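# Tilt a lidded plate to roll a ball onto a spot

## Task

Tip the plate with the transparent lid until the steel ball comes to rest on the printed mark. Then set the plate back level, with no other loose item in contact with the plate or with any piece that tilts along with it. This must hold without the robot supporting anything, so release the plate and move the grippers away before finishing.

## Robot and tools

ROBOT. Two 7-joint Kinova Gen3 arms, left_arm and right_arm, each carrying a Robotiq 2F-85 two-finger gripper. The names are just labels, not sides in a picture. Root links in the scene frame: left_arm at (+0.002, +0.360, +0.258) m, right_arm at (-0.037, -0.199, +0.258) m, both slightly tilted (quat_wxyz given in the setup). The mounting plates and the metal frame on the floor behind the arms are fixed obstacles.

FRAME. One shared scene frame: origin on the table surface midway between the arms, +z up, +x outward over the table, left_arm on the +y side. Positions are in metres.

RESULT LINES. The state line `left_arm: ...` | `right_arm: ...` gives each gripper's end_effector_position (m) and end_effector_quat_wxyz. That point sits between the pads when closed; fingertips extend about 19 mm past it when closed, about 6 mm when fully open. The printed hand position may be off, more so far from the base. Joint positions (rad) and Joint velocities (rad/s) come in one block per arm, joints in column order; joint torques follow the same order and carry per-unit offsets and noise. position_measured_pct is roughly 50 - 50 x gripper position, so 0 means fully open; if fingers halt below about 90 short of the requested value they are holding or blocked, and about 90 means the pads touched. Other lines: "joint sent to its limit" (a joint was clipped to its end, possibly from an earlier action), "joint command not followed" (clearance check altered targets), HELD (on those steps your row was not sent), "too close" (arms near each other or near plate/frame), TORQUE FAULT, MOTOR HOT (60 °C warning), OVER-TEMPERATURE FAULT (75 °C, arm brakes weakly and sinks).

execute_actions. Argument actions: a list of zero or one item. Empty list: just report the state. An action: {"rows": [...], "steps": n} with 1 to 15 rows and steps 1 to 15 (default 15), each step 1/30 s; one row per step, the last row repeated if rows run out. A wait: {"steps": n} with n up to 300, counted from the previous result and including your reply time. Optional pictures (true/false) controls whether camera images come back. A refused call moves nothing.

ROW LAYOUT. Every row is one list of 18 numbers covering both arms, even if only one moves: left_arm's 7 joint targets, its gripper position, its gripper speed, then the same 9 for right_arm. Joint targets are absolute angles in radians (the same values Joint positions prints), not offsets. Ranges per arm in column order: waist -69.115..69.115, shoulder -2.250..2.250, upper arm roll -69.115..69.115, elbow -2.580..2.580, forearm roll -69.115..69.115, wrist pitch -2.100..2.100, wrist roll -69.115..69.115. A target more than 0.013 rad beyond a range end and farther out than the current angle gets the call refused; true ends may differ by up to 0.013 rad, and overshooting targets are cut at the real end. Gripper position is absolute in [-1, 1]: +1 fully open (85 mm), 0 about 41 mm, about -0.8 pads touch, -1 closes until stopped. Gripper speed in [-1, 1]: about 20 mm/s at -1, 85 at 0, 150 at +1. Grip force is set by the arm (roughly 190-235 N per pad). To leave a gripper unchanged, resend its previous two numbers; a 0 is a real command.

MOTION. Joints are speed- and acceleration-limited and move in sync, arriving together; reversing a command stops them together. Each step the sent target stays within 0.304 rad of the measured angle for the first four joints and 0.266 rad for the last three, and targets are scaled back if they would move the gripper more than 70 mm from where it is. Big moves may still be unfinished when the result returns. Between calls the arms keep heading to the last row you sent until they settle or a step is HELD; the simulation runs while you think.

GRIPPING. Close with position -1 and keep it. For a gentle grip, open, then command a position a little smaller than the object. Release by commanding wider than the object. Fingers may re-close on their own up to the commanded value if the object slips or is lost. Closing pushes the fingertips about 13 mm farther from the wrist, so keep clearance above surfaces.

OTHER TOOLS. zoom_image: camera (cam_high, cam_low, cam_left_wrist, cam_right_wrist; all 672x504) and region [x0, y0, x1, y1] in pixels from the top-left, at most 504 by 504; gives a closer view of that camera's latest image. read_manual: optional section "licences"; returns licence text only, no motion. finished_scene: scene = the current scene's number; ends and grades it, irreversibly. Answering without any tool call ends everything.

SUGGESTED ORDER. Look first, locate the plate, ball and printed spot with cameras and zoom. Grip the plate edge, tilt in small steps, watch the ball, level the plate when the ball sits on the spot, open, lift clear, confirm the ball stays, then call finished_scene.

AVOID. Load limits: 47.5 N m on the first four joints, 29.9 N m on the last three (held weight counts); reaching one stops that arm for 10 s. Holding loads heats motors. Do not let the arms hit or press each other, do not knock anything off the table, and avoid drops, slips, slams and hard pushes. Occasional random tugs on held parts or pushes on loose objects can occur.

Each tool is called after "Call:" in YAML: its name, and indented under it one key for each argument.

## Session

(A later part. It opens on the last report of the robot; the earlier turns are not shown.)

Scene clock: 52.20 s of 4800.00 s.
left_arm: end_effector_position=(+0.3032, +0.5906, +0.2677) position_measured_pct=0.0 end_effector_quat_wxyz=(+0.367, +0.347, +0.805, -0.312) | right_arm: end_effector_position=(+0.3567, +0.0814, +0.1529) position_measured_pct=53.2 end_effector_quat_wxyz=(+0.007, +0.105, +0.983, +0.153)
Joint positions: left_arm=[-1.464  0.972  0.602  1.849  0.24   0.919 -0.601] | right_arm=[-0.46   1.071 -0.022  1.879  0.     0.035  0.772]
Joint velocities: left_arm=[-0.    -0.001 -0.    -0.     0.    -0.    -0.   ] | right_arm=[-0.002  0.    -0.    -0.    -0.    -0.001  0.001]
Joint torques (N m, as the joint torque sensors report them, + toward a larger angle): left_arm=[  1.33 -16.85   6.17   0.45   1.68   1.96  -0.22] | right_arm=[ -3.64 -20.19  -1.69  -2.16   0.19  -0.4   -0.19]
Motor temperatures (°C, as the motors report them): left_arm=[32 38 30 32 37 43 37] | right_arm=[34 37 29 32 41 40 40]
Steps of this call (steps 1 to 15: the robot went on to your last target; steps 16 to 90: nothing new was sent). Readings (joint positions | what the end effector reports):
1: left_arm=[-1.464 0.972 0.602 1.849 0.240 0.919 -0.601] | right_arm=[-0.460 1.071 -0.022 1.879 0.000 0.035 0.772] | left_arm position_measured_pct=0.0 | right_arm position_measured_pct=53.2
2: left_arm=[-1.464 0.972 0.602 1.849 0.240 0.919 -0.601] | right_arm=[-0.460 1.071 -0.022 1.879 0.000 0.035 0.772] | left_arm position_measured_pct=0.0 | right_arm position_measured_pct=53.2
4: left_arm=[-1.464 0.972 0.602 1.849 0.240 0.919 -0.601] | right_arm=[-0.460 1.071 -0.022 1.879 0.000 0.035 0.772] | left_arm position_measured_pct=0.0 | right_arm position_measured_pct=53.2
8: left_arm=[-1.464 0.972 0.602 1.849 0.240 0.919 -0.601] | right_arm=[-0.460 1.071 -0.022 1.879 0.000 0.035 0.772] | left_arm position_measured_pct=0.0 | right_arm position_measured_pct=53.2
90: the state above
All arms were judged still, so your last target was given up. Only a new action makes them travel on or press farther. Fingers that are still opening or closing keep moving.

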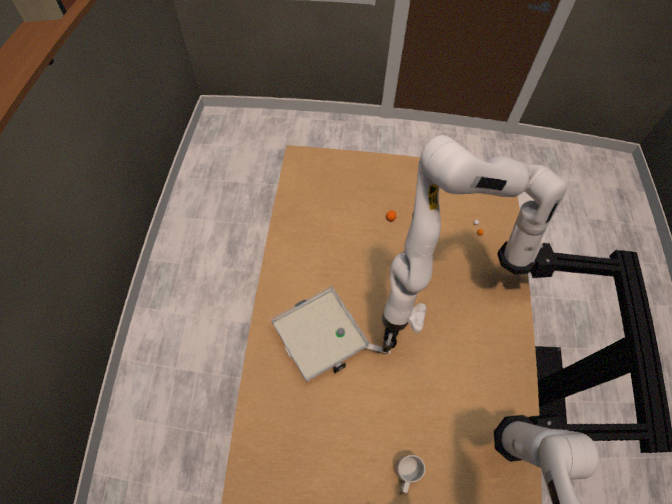

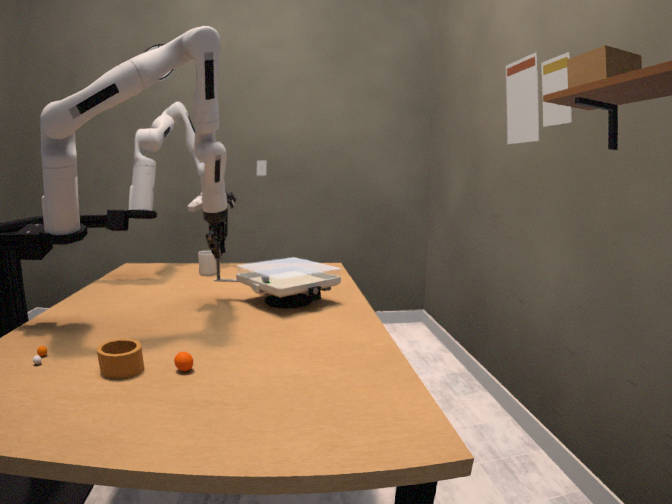

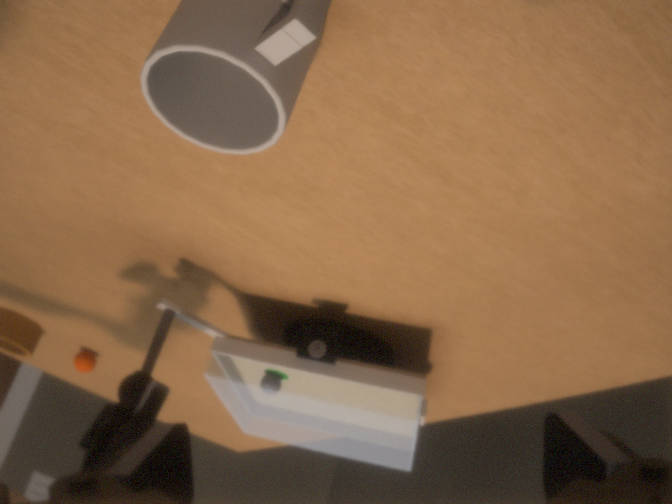

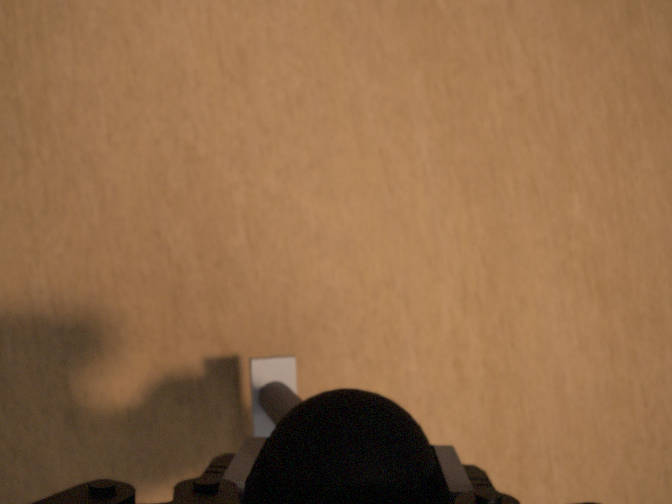

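Call:
execute_actions:
  actions:
    - {"rows":[[-1.464,0.972,0.602,1.849,0.24,0.919,-0.601,1,0,-0.46,1.0715,-0.0219,1.88,0,0.0357,0.7714,1,-0.5]]}
  pictures: false

Call:
execute_actions:
  actions:
    - {"steps":20}
  pictures: false

Call:
execute_actions:
  actions:
    - {"rows":[[-1.464,0.972,0.602,1.849,0.24,0.919,-0.601,1,0,-0.473,0.777,0,1.995,0,0.228,0.75,1,-0.5]]}
  pictures: false

Call:
execute_actions:
  actions:
    - {"steps":60}

Call:
zoom_image:
  camera: "cam_high"
  region: [255, 275, 415, 395]

Scene clock: 58.43 s of 4800.00 s.
left_arm: end_effector_position=(+0.3032, +0.5906, +0.2677) position_measured_pct=0.0 end_effector_quat_wxyz=(+0.367, +0.347, +0.805, -0.312) | right_arm: end_effector_position=(+0.3564, +0.0809, +0.1527) position_measured_pct=30.6 end_effector_quat_wxyz=(+0.006, +0.105, +0.983, +0.152)
Joint positions: left_arm=[-1.464  0.972  0.602  1.849  0.24   0.919 -0.601] | right_arm=[-0.46   1.072 -0.022  1.88   0.     0.036  0.771]
Joint velocities: left_arm=[-0.    -0.001 -0.    -0.    -0.     0.001 -0.   ] | right_arm=[-0.001  0.    -0.    -0.     0.    -0.    -0.001]
Joint torques (N m, as the joint torque sensors report them, + toward a larger angle): left_arm=[  1.28 -17.01   6.17   0.5    1.76   1.99  -0.26] | right_arm=[ -3.56 -20.2   -1.59  -2.49   0.21  -0.32   0.04]
Motor temperatures (°C, as the motors report them): left_arm=[32 38 30 32 37 43 37] | right_arm=[34 37 29 32 41 40 40]
Steps of this call (steps 1 to 90: nothing new was sent; then 2.73 s passed at rest; steps 91 to 105: all 15 steps of this action). Readings (joint positions | what the end effector reports):
91: left_arm=[-1.464 0.972 0.602 1.849 0.240 0.919 -0.601] | right_arm=[-0.460 1.071 -0.022 1.879 0.000 0.035 0.772] | left_arm position_measured_pct=0.0 | right_arm position_measured_pct=53.2
92: left_arm=[-1.464 0.972 0.602 1.849 0.240 0.919 -0.601] | right_arm=[-0.460 1.071 -0.022 1.879 0.000 0.035 0.772] | left_arm position_measured_pct=0.0 | right_arm position_measured_pct=53.2
94: left_arm=[-1.464 0.972 0.602 1.849 0.240 0.919 -0.601] | right_arm=[-0.460 1.071 -0.022 1.879 0.000 0.035 0.771] | left_arm position_measured_pct=0.0 | right_arm position_measured_pct=50.4
98: left_arm=[-1.464 0.972 0.602 1.849 0.240 0.919 -0.601] | right_arm=[-0.460 1.072 -0.022 1.880 0.000 0.036 0.771] | left_arm position_measured_pct=0.0 | right_arm position_measured_pct=43.3
105: the state above

Scene clock: 59.10 s of 4800.00 s.
left_arm: end_effector_position=(+0.3032, +0.5906, +0.2677) position_measured_pct=0.0 end_effector_quat_wxyz=(+0.367, +0.347, +0.805, -0.312) | right_arm: end_effector_position=(+0.3564, +0.0809, +0.1527) position_measured_pct=0.0 end_effector_quat_wxyz=(+0.006, +0.105, +0.983, +0.152)
Joint positions: left_arm=[-1.464  0.972  0.602  1.849  0.24   0.919 -0.601] | right_arm=[-0.46   1.071 -0.022  1.88   0.     0.036  0.771]
Joint velocities: left_arm=[-0.     0.    -0.    -0.    -0.    -0.001  0.   ] | right_arm=[-0.     0.    -0.     0.    -0.001  0.     0.   ]
Joint torques (N m, as the joint torque sensors report them, + toward a larger angle): left_arm=[  1.55 -17.1    6.18   0.52   1.71   1.95  -0.25] | right_arm=[ -3.66 -20.03  -1.89  -2.43   0.19  -0.41  -0.04]
Motor temperatures (°C, as the motors report them): left_arm=[32 38 30 32 37 43 37] | right_arm=[34 37 29 32 41 40 40]
Steps of this call (steps 1 to 15: the robot went on to your last target; steps 16 to 20: nothing new was sent). Readings (joint positions | what the end effector reports):
1: left_arm=[-1.464 0.972 0.602 1.849 0.240 0.919 -0.601] | right_arm=[-0.460 1.072 -0.022 1.880 0.000 0.036 0.771] | left_arm position_measured_pct=0.0 | right_arm position_measured_pct=28.6
2: left_arm=[-1.464 0.972 0.602 1.849 0.240 0.919 -0.601] | right_arm=[-0.460 1.072 -0.022 1.880 -0.000 0.036 0.771] | left_arm position_measured_pct=0.0 | right_arm position_measured_pct=26.6
4: left_arm=[-1.464 0.972 0.602 1.849 0.240 0.919 -0.601] | right_arm=[-0.460 1.072 -0.022 1.880 0.000 0.036 0.771] | left_arm position_measured_pct=0.0 | right_arm position_measured_pct=23.0
8: left_arm=[-1.464 0.972 0.602 1.849 0.240 0.919 -0.601] | right_arm=[-0.460 1.072 -0.022 1.880 -0.000 0.036 0.771] | left_arm position_measured_pct=0.0 | right_arm position_measured_pct=15.5
20: the state above
All arms were judged still, so your last target was given up. Only a new action makes them travel on or press farther. Fingers that are still opening or closing keep moving.

Scene clock: 59.60 s of 4800.00 s.
left_arm: end_effector_position=(+0.3032, +0.5906, +0.2677) position_measured_pct=0.0 end_effector_quat_wxyz=(+0.367, +0.347, +0.805, -0.312) | right_arm: end_effector_position=(+0.3476, +0.0393, +0.2573) position_measured_pct=0.0 end_effector_quat_wxyz=(+0.004, +0.113, +0.984, +0.139)
Joint positions: left_arm=[-1.464  0.972  0.602  1.849  0.24   0.919 -0.601] | right_arm=[-0.472  0.786 -0.     1.993  0.     0.226  0.75 ]
Joint velocities: left_arm=[-0.     0.001  0.    -0.    -0.    -0.     0.   ] | right_arm=[-0.003 -0.075  0.008  0.042  0.001  0.069 -0.007]
Joint torques (N m, as the joint torque sensors report them, + toward a larger angle): left_arm=[  1.38 -17.11   6.1    0.39   1.7    2.06  -0.3 ] | right_arm=[ -3.51 -14.98  -1.96  -4.24  -0.06  -0.21  -0.03]
Motor temperatures (°C, as the motors report them): left_arm=[32 38 30 32 37 43 37] | right_arm=[34 37 29 32 41 40 40]
Steps of this call (steps 1 to 15: all 15 steps of this action). Readings (joint positions | what the end effector reports):
1: left_arm=[-1.464 0.972 0.602 1.849 0.240 0.919 -0.601] | right_arm=[-0.460 1.070 -0.022 1.880 0.000 0.036 0.771] | left_arm position_measured_pct=0.0 | right_arm position_measured_pct=0.0
2: left_arm=[-1.464 0.972 0.602 1.849 0.240 0.919 -0.601] | right_arm=[-0.460 1.064 -0.021 1.883 0.000 0.040 0.771] | left_arm position_measured_pct=0.0 | right_arm position_measured_pct=0.0
4: left_arm=[-1.464 0.972 0.602 1.849 0.240 0.919 -0.601] | right_arm=[-0.462 1.034 -0.020 1.894 0.000 0.057 0.769] | left_arm position_measured_pct=0.0 | right_arm position_measured_pct=0.0
8: left_arm=[-1.464 0.972 0.602 1.849 0.240 0.919 -0.601] | right_arm=[-0.467 0.917 -0.011 1.938 -0.000 0.132 0.761] | left_arm position_measured_pct=0.0 | right_arm position_measured_pct=0.0
15: the state above

Scene clock: 61.60 s of 4800.00 s.
left_arm: end_effector_position=(+0.3032, +0.5906, +0.2677) position_measured_pct=0.0 end_effector_quat_wxyz=(+0.367, +0.347, +0.805, -0.312) | right_arm: end_effector_position=(+0.3487, +0.0393, +0.2611) position_measured_pct=0.0 end_effector_quat_wxyz=(+0.006, +0.114, +0.983, +0.141)
Joint positions: left_arm=[-1.464  0.972  0.602  1.849  0.24   0.919 -0.601] | right_arm=[-0.473  0.777  0.     1.995  0.     0.228  0.75 ]
Joint velocities: left_arm=[-0.     0.001 -0.    -0.     0.    -0.     0.001] | right_arm=[-0.     0.001  0.     0.     0.001  0.001 -0.   ]
Joint torques (N m, as the joint torque sensors report them, + toward a larger angle): left_arm=[  1.33 -17.08   6.08   0.39   1.75   1.88  -0.31] | right_arm=[ -3.48 -17.94  -1.55  -4.15  -0.08  -0.51   0.07]
Motor temperatures (°C, as the motors report them): left_arm=[32 38 30 32 37 43 37] | right_arm=[34 37 29 32 41 40 40]
Steps of this call (steps 1 to 15: the robot went on to your last target; steps 16 to 60: nothing new was sent). Readings (joint positions | what the end effector reports):
1: left_arm=[-1.464 0.972 0.602 1.849 0.240 0.919 -0.601] | right_arm=[-0.472 0.785 0.000 1.994 0.000 0.228 0.750] | left_arm position_measured_pct=0.0 | right_arm position_measured_pct=0.0
2: left_arm=[-1.464 0.972 0.602 1.849 0.240 0.919 -0.601] | right_arm=[-0.473 0.783 0.000 1.995 0.000 0.228 0.750] | left_arm position_measured_pct=0.0 | right_arm position_measured_pct=0.0
4: left_arm=[-1.464 0.972 0.602 1.849 0.240 0.919 -0.601] | right_arm=[-0.473 0.780 0.000 1.995 -0.000 0.228 0.750] | left_arm position_measured_pct=0.0 | right_arm position_measured_pct=0.0
8: left_arm=[-1.464 0.972 0.602 1.849 0.240 0.919 -0.601] | right_arm=[-0.473 0.778 -0.000 1.995 -0.000 0.228 0.750] | left_arm position_measured_pct=0.0 | right_arm position_measured_pct=0.0
60: the state above
All arms were judged still, so your last target was given up. Only a new action makes them travel on or press farther. Fingers that are still opening or closing keep moving.

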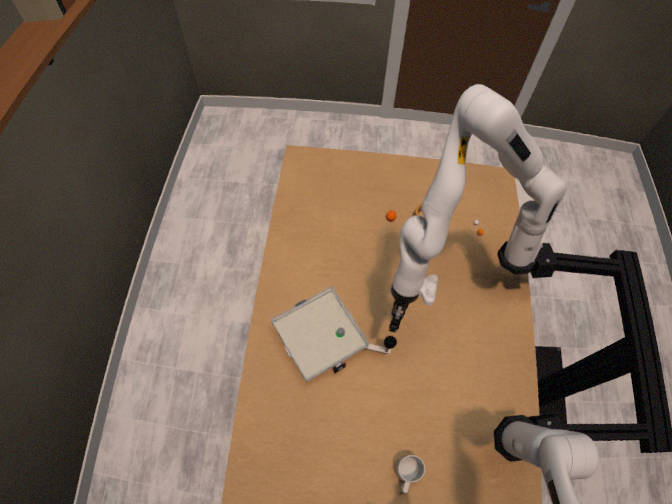

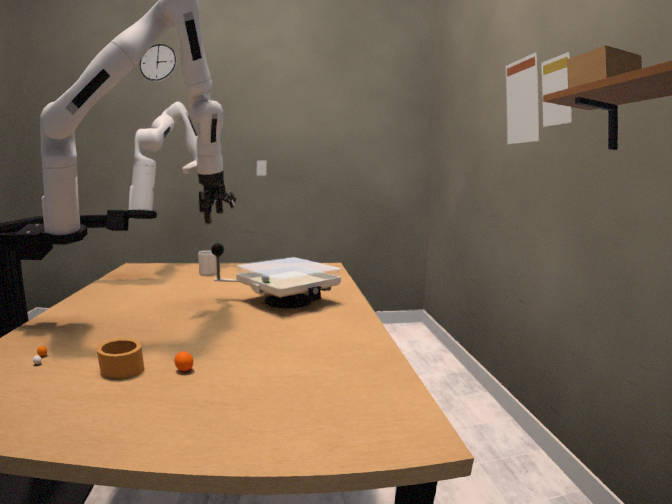

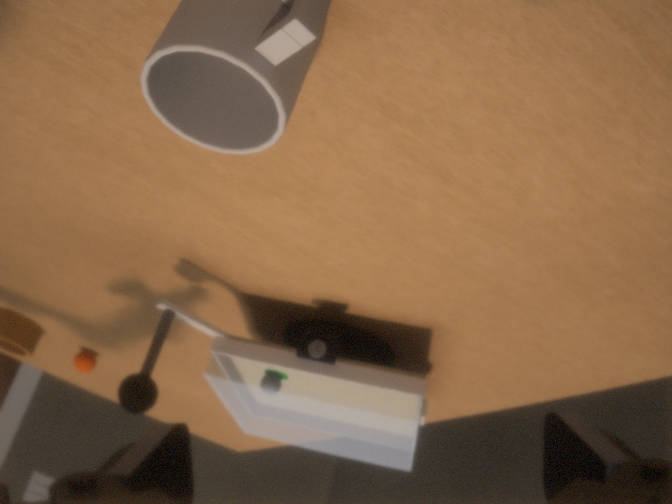

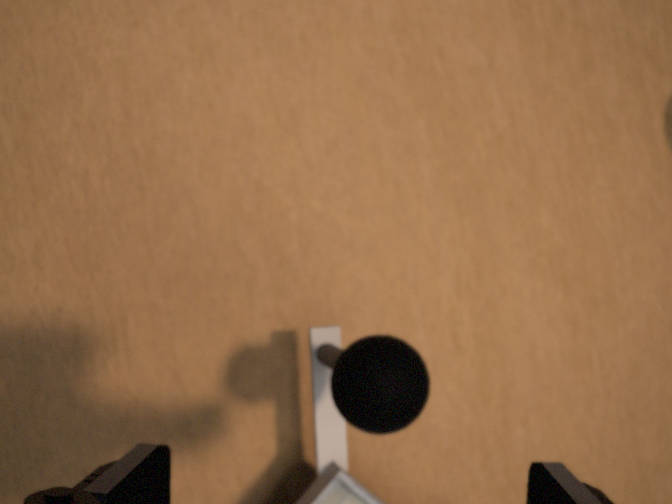

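Region (255, 275, 415, 395) of cam_high's 672x504 image, scaled by 3.150, with more detail than that image has; it fills the top 378 rows of this view, and the rest is white.

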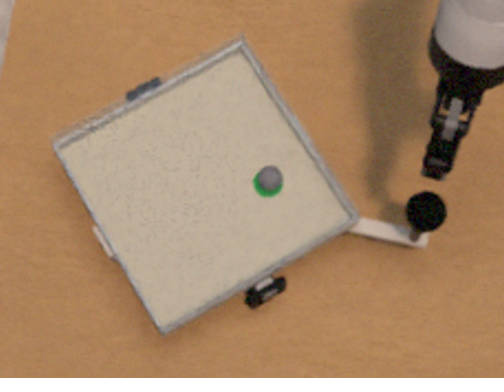

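Call:
finished_scene:
  scene: 2

The scene is finished: the task was done.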